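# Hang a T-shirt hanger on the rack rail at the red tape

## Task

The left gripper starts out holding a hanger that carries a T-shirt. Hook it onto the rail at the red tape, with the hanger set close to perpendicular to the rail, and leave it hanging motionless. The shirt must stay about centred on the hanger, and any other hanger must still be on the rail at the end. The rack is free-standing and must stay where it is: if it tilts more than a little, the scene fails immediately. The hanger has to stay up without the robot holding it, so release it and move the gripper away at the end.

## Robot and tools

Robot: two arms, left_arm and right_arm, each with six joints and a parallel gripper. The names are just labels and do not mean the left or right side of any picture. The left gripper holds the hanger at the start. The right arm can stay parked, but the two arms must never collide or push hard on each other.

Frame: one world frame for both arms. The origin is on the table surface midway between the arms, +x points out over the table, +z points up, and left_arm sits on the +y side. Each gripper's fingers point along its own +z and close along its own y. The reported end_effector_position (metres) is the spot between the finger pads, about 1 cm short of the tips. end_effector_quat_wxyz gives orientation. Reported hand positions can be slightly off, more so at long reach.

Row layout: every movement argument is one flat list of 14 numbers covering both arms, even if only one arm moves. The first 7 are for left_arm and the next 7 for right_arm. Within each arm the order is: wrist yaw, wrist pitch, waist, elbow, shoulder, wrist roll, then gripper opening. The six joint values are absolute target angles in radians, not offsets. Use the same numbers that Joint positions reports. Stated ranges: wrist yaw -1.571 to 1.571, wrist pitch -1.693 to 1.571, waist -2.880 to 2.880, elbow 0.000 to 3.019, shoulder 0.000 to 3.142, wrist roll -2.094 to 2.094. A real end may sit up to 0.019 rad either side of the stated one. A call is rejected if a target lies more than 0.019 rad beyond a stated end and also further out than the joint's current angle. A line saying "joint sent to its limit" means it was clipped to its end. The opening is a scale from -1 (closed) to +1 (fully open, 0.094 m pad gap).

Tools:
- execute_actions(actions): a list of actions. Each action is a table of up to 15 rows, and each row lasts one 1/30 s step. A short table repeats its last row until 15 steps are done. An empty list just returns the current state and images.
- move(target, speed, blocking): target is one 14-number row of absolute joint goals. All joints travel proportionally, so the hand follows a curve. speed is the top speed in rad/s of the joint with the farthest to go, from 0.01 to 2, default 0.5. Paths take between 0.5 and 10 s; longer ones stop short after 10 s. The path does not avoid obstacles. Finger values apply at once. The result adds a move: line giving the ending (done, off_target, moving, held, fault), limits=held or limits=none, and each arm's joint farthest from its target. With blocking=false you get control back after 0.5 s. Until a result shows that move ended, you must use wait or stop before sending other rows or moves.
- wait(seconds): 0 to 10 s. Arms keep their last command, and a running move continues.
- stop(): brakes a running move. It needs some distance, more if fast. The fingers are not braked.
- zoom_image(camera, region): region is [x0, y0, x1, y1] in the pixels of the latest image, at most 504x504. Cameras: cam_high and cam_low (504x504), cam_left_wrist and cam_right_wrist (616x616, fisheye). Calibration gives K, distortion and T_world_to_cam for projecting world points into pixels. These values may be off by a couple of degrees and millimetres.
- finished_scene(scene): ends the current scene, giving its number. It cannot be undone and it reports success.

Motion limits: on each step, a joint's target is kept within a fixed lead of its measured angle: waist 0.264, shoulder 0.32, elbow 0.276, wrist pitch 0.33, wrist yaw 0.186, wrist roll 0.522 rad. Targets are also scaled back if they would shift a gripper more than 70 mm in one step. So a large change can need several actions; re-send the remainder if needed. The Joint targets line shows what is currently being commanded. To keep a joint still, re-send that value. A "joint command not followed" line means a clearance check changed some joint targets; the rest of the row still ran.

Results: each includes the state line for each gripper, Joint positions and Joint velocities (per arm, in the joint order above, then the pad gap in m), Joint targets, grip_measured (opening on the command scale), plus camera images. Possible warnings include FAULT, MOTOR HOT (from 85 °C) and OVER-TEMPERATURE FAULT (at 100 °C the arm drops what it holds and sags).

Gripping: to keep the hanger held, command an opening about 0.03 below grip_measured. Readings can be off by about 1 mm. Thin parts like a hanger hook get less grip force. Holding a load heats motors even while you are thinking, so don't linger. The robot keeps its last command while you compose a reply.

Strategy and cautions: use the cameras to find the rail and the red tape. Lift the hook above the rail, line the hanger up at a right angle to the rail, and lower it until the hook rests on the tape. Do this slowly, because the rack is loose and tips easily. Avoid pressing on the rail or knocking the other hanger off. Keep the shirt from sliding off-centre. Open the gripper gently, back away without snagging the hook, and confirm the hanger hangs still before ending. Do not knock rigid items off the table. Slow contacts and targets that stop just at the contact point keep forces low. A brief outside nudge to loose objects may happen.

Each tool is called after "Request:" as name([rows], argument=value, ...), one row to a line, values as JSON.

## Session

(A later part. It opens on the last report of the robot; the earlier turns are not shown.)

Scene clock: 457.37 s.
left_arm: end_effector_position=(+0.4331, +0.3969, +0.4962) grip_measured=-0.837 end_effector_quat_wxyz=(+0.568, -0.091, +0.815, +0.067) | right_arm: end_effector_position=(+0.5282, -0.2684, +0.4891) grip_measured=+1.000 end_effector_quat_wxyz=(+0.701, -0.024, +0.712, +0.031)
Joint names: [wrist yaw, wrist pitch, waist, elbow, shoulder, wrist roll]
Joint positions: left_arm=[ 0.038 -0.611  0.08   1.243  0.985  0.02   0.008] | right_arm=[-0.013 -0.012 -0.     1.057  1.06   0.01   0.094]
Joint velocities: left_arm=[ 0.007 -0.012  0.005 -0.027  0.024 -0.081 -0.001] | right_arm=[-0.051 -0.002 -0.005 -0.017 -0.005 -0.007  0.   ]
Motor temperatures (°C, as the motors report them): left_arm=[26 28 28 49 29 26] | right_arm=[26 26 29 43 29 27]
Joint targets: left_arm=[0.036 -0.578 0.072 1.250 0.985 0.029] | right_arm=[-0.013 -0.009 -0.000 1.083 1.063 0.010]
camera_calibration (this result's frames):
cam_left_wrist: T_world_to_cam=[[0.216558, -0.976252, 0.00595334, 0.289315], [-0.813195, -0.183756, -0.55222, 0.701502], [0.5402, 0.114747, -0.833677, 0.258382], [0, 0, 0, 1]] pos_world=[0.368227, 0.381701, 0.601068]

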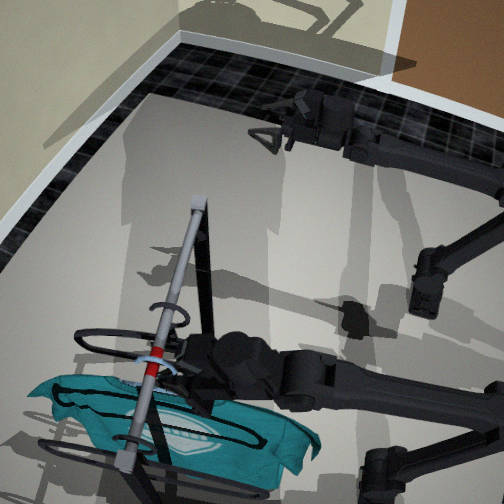

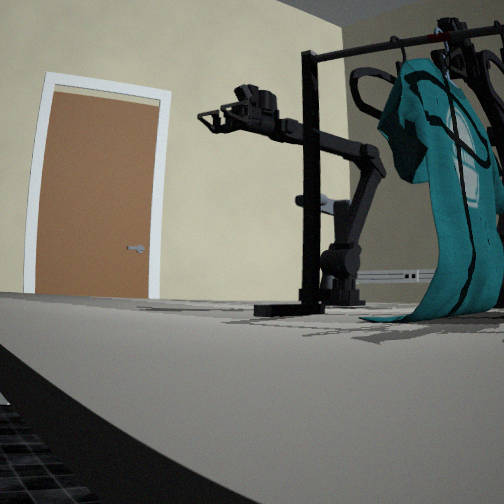

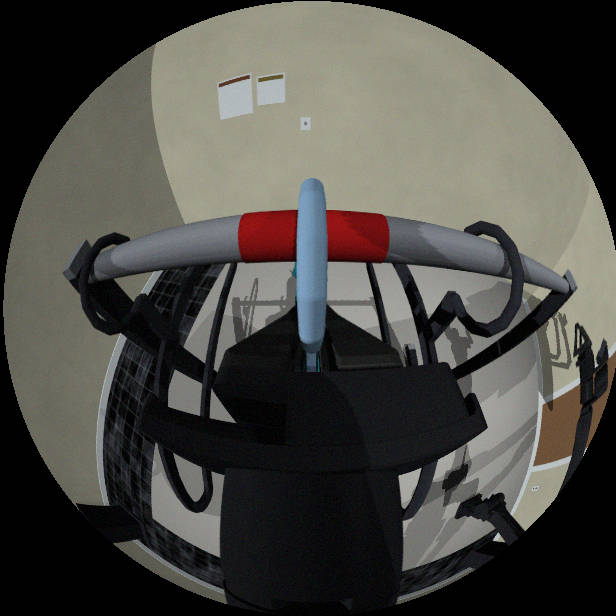

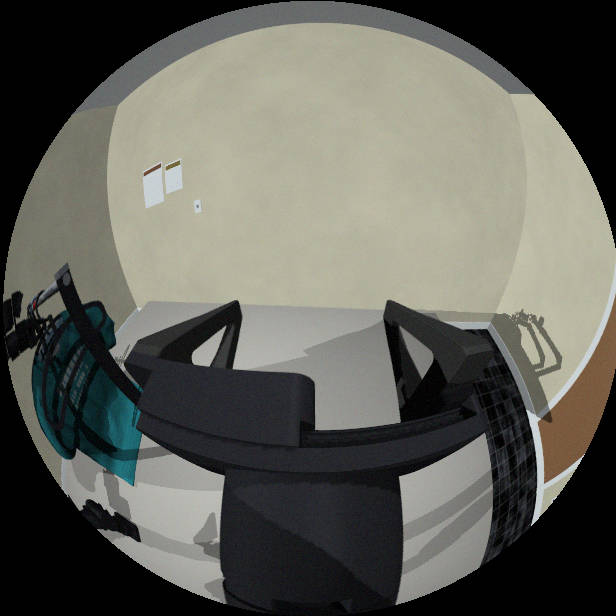

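Request:
execute_actions([
  [[0.036,-0.578,0.072,1.2485,0.985,0.029,-0.87,-0.013,-0.009,0.0,1.083,1.063,0.010,1],[0.036,-0.578,0.072,1.2475,0.985,0.029,-0.865,-0.013,-0.009,0.0,1.083,1.063,0.010,1],[0.036,-0.579,0.072,1.2465,0.985,0.029,-0.86,-0.013,-0.009,0.0,1.083,1.063,0.010,1],[0.036,-0.581,0.072,1.2465,0.985,0.029,-0.855,-0.013,-0.009,0.0,1.083,1.063,0.010,1],[0.036,-0.583,0.072,1.2465,0.985,0.029,-0.85,-0.013,-0.009,0.0,1.083,1.063,0.010,1],[0.036,-0.585,0.072,1.2465,0.985,0.029,-0.845,-0.013,-0.009,0.0,1.083,1.063,0.010,1],[0.036,-0.587,0.072,1.2465,0.985,0.029,-0.84,-0.013,-0.009,0.0,1.083,1.063,0.010,1],[0.036,-0.589,0.072,1.2465,0.985,0.029,-0.835,-0.013,-0.009,0.0,1.083,1.063,0.010,1],[0.036,-0.591,0.072,1.2465,0.985,0.029,-0.825,-0.013,-0.009,0.0,1.083,1.063,0.010,1],[0.036,-0.593,0.072,1.2465,0.985,0.029,-0.80,-0.013,-0.009,0.0,1.083,1.063,0.010,1],[0.036,-0.595,0.072,1.2465,0.985,0.029,-0.74,-0.013,-0.009,0.0,1.083,1.063,0.010,1],[0.036,-0.595,0.072,1.2465,0.985,0.029,-0.6,-0.013,-0.009,0.0,1.083,1.063,0.010,1],[0.036,-0.595,0.072,1.2465,0.985,0.029,-0.4,-0.013,-0.009,0.0,1.083,1.063,0.010,1],[0.036,-0.595,0.072,1.2465,0.985,0.029,-0.1,-0.013,-0.009,0.0,1.083,1.063,0.010,1],[0.036,-0.595,0.072,1.2465,0.985,0.029,0.2,-0.013,-0.009,0.0,1.083,1.063,0.010,1]],
])

Scene clock: 483.00 s.
left_arm: end_effector_position=(+0.4337, +0.3970, +0.4952) grip_measured=+0.010 end_effector_quat_wxyz=(+0.568, -0.091, +0.815, +0.067) | right_arm: end_effector_position=(+0.5282, -0.2684, +0.4891) grip_measured=+1.000 end_effector_quat_wxyz=(+0.701, -0.024, +0.712, +0.031)
Joint names: [wrist yaw, wrist pitch, waist, elbow, shoulder, wrist roll]
Joint positions: left_arm=[ 0.038 -0.61   0.08   1.242  0.986  0.02   0.047] | right_arm=[-0.013 -0.012 -0.     1.057  1.06   0.01   0.094]
Joint velocities: left_arm=[-0.037  0.007  0.005 -0.012 -0.015 -0.037  0.378] | right_arm=[ 0.051 -0.007 -0.005  0.002 -0.015  0.022  0.   ]
Motor temperatures (°C, as the motors report them): left_arm=[26 28 28 48 29 26] | right_arm=[26 26 29 43 29 27]
Joint targets: left_arm=[0.036 -0.595 0.072 1.246 0.985 0.029] | right_arm=[-0.013 -0.009 0.000 1.083 1.063 0.010]
camera_calibration (this result's frames):
cam_left_wrist: T_world_to_cam=[[0.216567, -0.976249, 0.00602892, 0.28931], [-0.814007, -0.183979, -0.550949, 0.701306], [0.538972, 0.11441, -0.834517, 0.258312], [0, 0, 0, 1]] pos_world=[0.36899, 0.38191, 0.600205]

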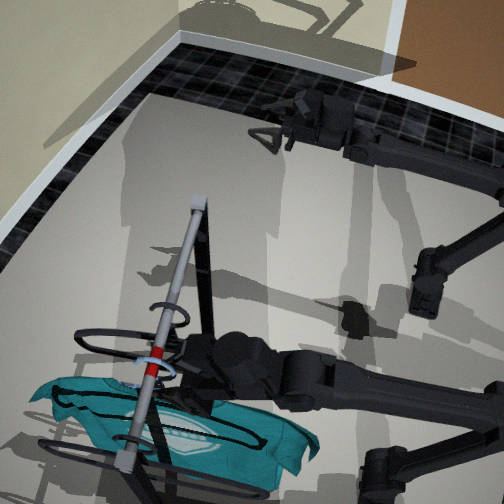

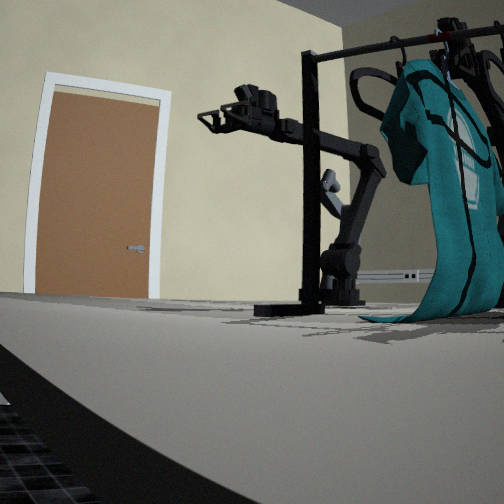

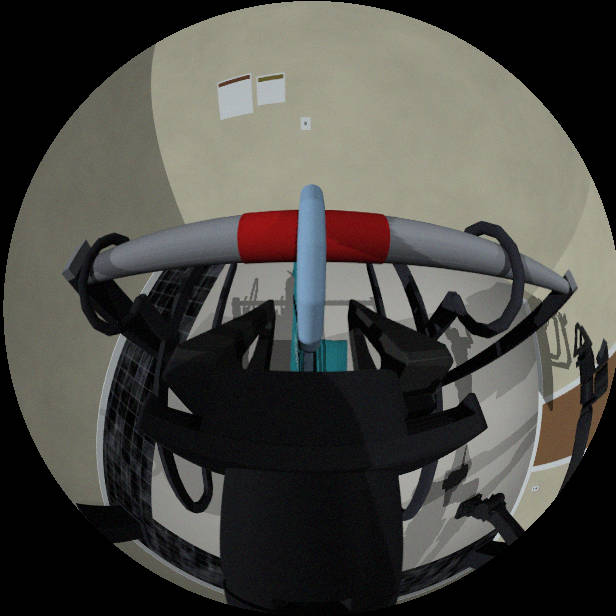

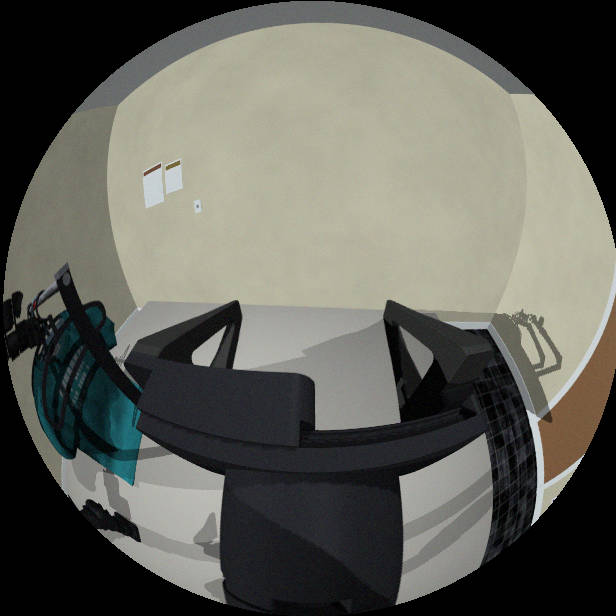

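The hook has settled onto the tape. I'm pulling the gripper back now.

Request:
move(target=[0.036,-1.0,0.072,1.265,0.59,0.029,0.2,-0.013,-0.009,0.0,1.083,1.063,0.010,1], speed=0.5)

Request:
wait(seconds=3)

Scene clock: 486.63 s.
left_arm: end_effector_position=(+0.2475, +0.3459, +0.5504) grip_measured=+0.198 end_effector_quat_wxyz=(+0.578, -0.089, +0.808, +0.068) | right_arm: end_effector_position=(+0.5282, -0.2684, +0.4891) grip_measured=+1.000 end_effector_quat_wxyz=(+0.701, -0.024, +0.712, +0.031)
Joint names: [wrist yaw, wrist pitch, waist, elbow, shoulder, wrist roll]
Joint positions: left_arm=[ 0.038 -0.99   0.08   1.242  0.581  0.02   0.056] | right_arm=[-0.013 -0.012 -0.     1.057  1.06   0.01   0.094]
Joint velocities: left_arm=[-0.007 -0.002 -0.005 -0.007  0.005  0.007  0.001] | right_arm=[-0.081 -0.007 -0.015 -0.017 -0.005 -0.022  0.   ]
Motor temperatures (°C, as the motors report them): left_arm=[26 28 28 48 29 26] | right_arm=[26 26 29 43 29 27]
Joint targets: left_arm=[0.036 -1.000 0.072 1.265 0.590 0.029] | right_arm=[-0.013 -0.009 0.000 1.083 1.063 0.010]
move: off_target (left_arm, right_arm); limits=none; left_arm: farthest joint: the elbow, 0.023 radians from its target (0.023 radians at the start); right_arm: farthest joint: the elbow, 0.026 radians from its target (0.026 radians at the start)
camera_calibration (this result's frames):
cam_left_wrist: T_world_to_cam=[[0.216434, -0.976286, 0.00476125, 0.28016], [-0.800166, -0.18018, -0.572074, 0.577607], [0.559366, 0.120007, -0.820188, 0.395613], [0, 0, 0, 1]] pos_world=[0.180254, 0.330113, 0.653577]

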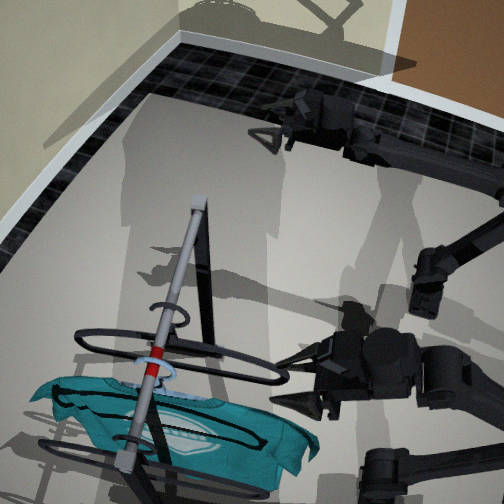

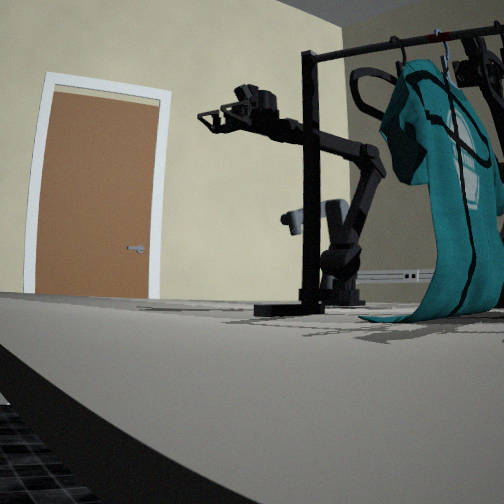

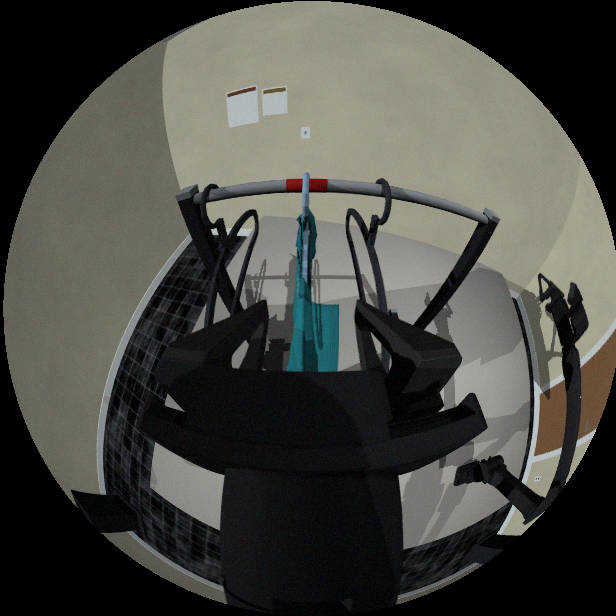

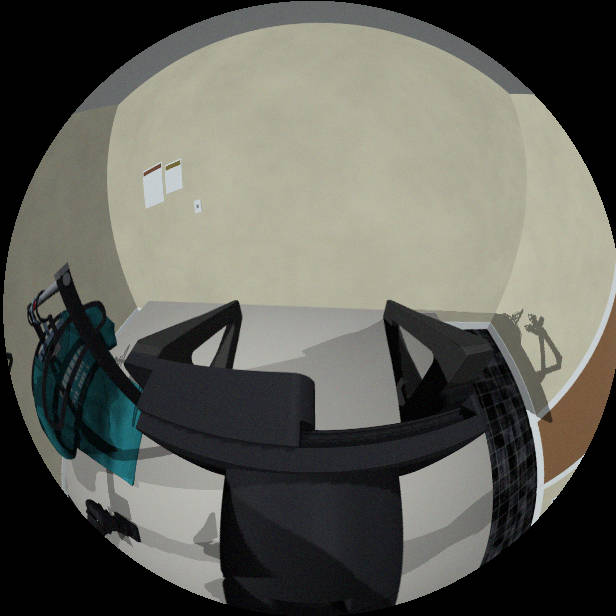

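Scene clock: 489.63 s.
left_arm: end_effector_position=(+0.2475, +0.3459, +0.5504) grip_measured=+0.198 end_effector_quat_wxyz=(+0.578, -0.089, +0.808, +0.068) | right_arm: end_effector_position=(+0.5282, -0.2684, +0.4891) grip_measured=+1.000 end_effector_quat_wxyz=(+0.701, -0.024, +0.712, +0.031)
Joint names: [wrist yaw, wrist pitch, waist, elbow, shoulder, wrist roll]
Joint positions: left_arm=[ 0.038 -0.99   0.08   1.242  0.581  0.02   0.056] | right_arm=[-0.013 -0.012 -0.     1.057  1.06   0.01   0.094]
Joint velocities: left_arm=[-0.007 -0.017 -0.015  0.012 -0.015  0.007 -0.001] | right_arm=[ 0.007 -0.007  0.005 -0.017 -0.015  0.11   0.   ]
Motor temperatures (°C, as the motors report them): left_arm=[26 28 28 47 29 26] | right_arm=[26 26 29 43 29 27]
Joint targets: left_arm=[0.036 -1.000 0.072 1.265 0.590 0.029] | right_arm=[-0.013 -0.009 -0.000 1.083 1.063 0.010]
wait: 3.00 s; at rest by 0.17 s
camera_calibration (this result's frames):
cam_left_wrist: T_world_to_cam=[[0.216434, -0.976286, 0.00476125, 0.28016], [-0.800166, -0.18018, -0.572074, 0.577607], [0.559366, 0.120007, -0.820188, 0.395613], [0, 0, 0, 1]] pos_world=[0.180254, 0.330113, 0.653577]

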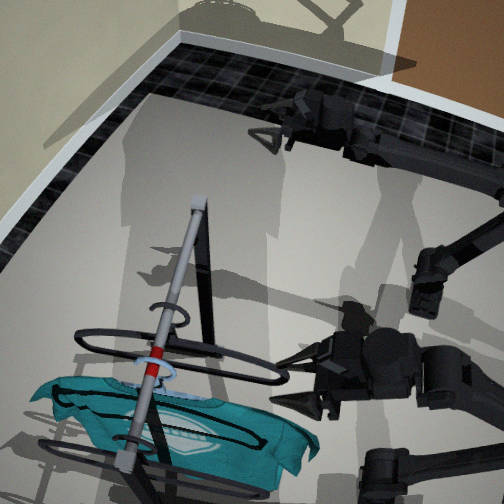

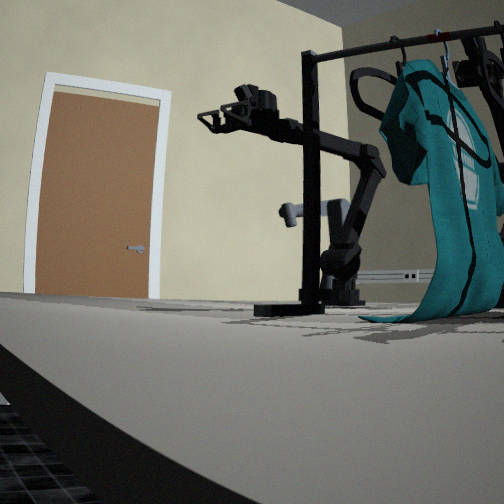

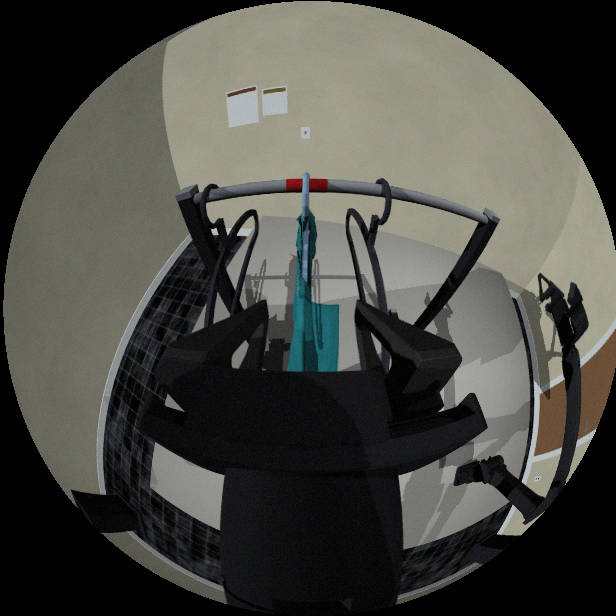

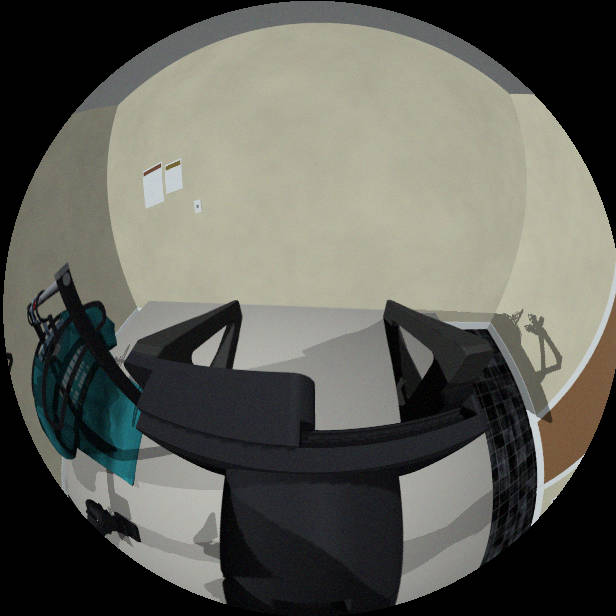

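Request:
zoom_image(camera="cam_high", region=[20, 300, 340, 504])

Region (20, 300, 340, 504) of cam_high's 504x504 image, scaled by 1.575, with more detail than that image has; it fills the top 321 rows of this view, and the rest is white.

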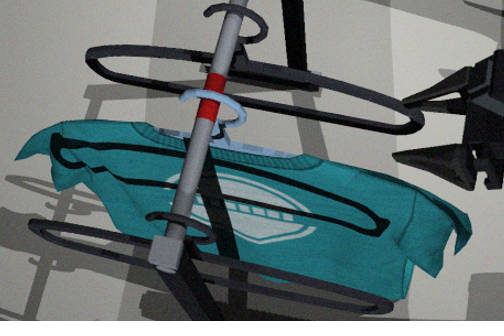

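Request:
finished_scene(scene=2)

The scene is finished: the task was done.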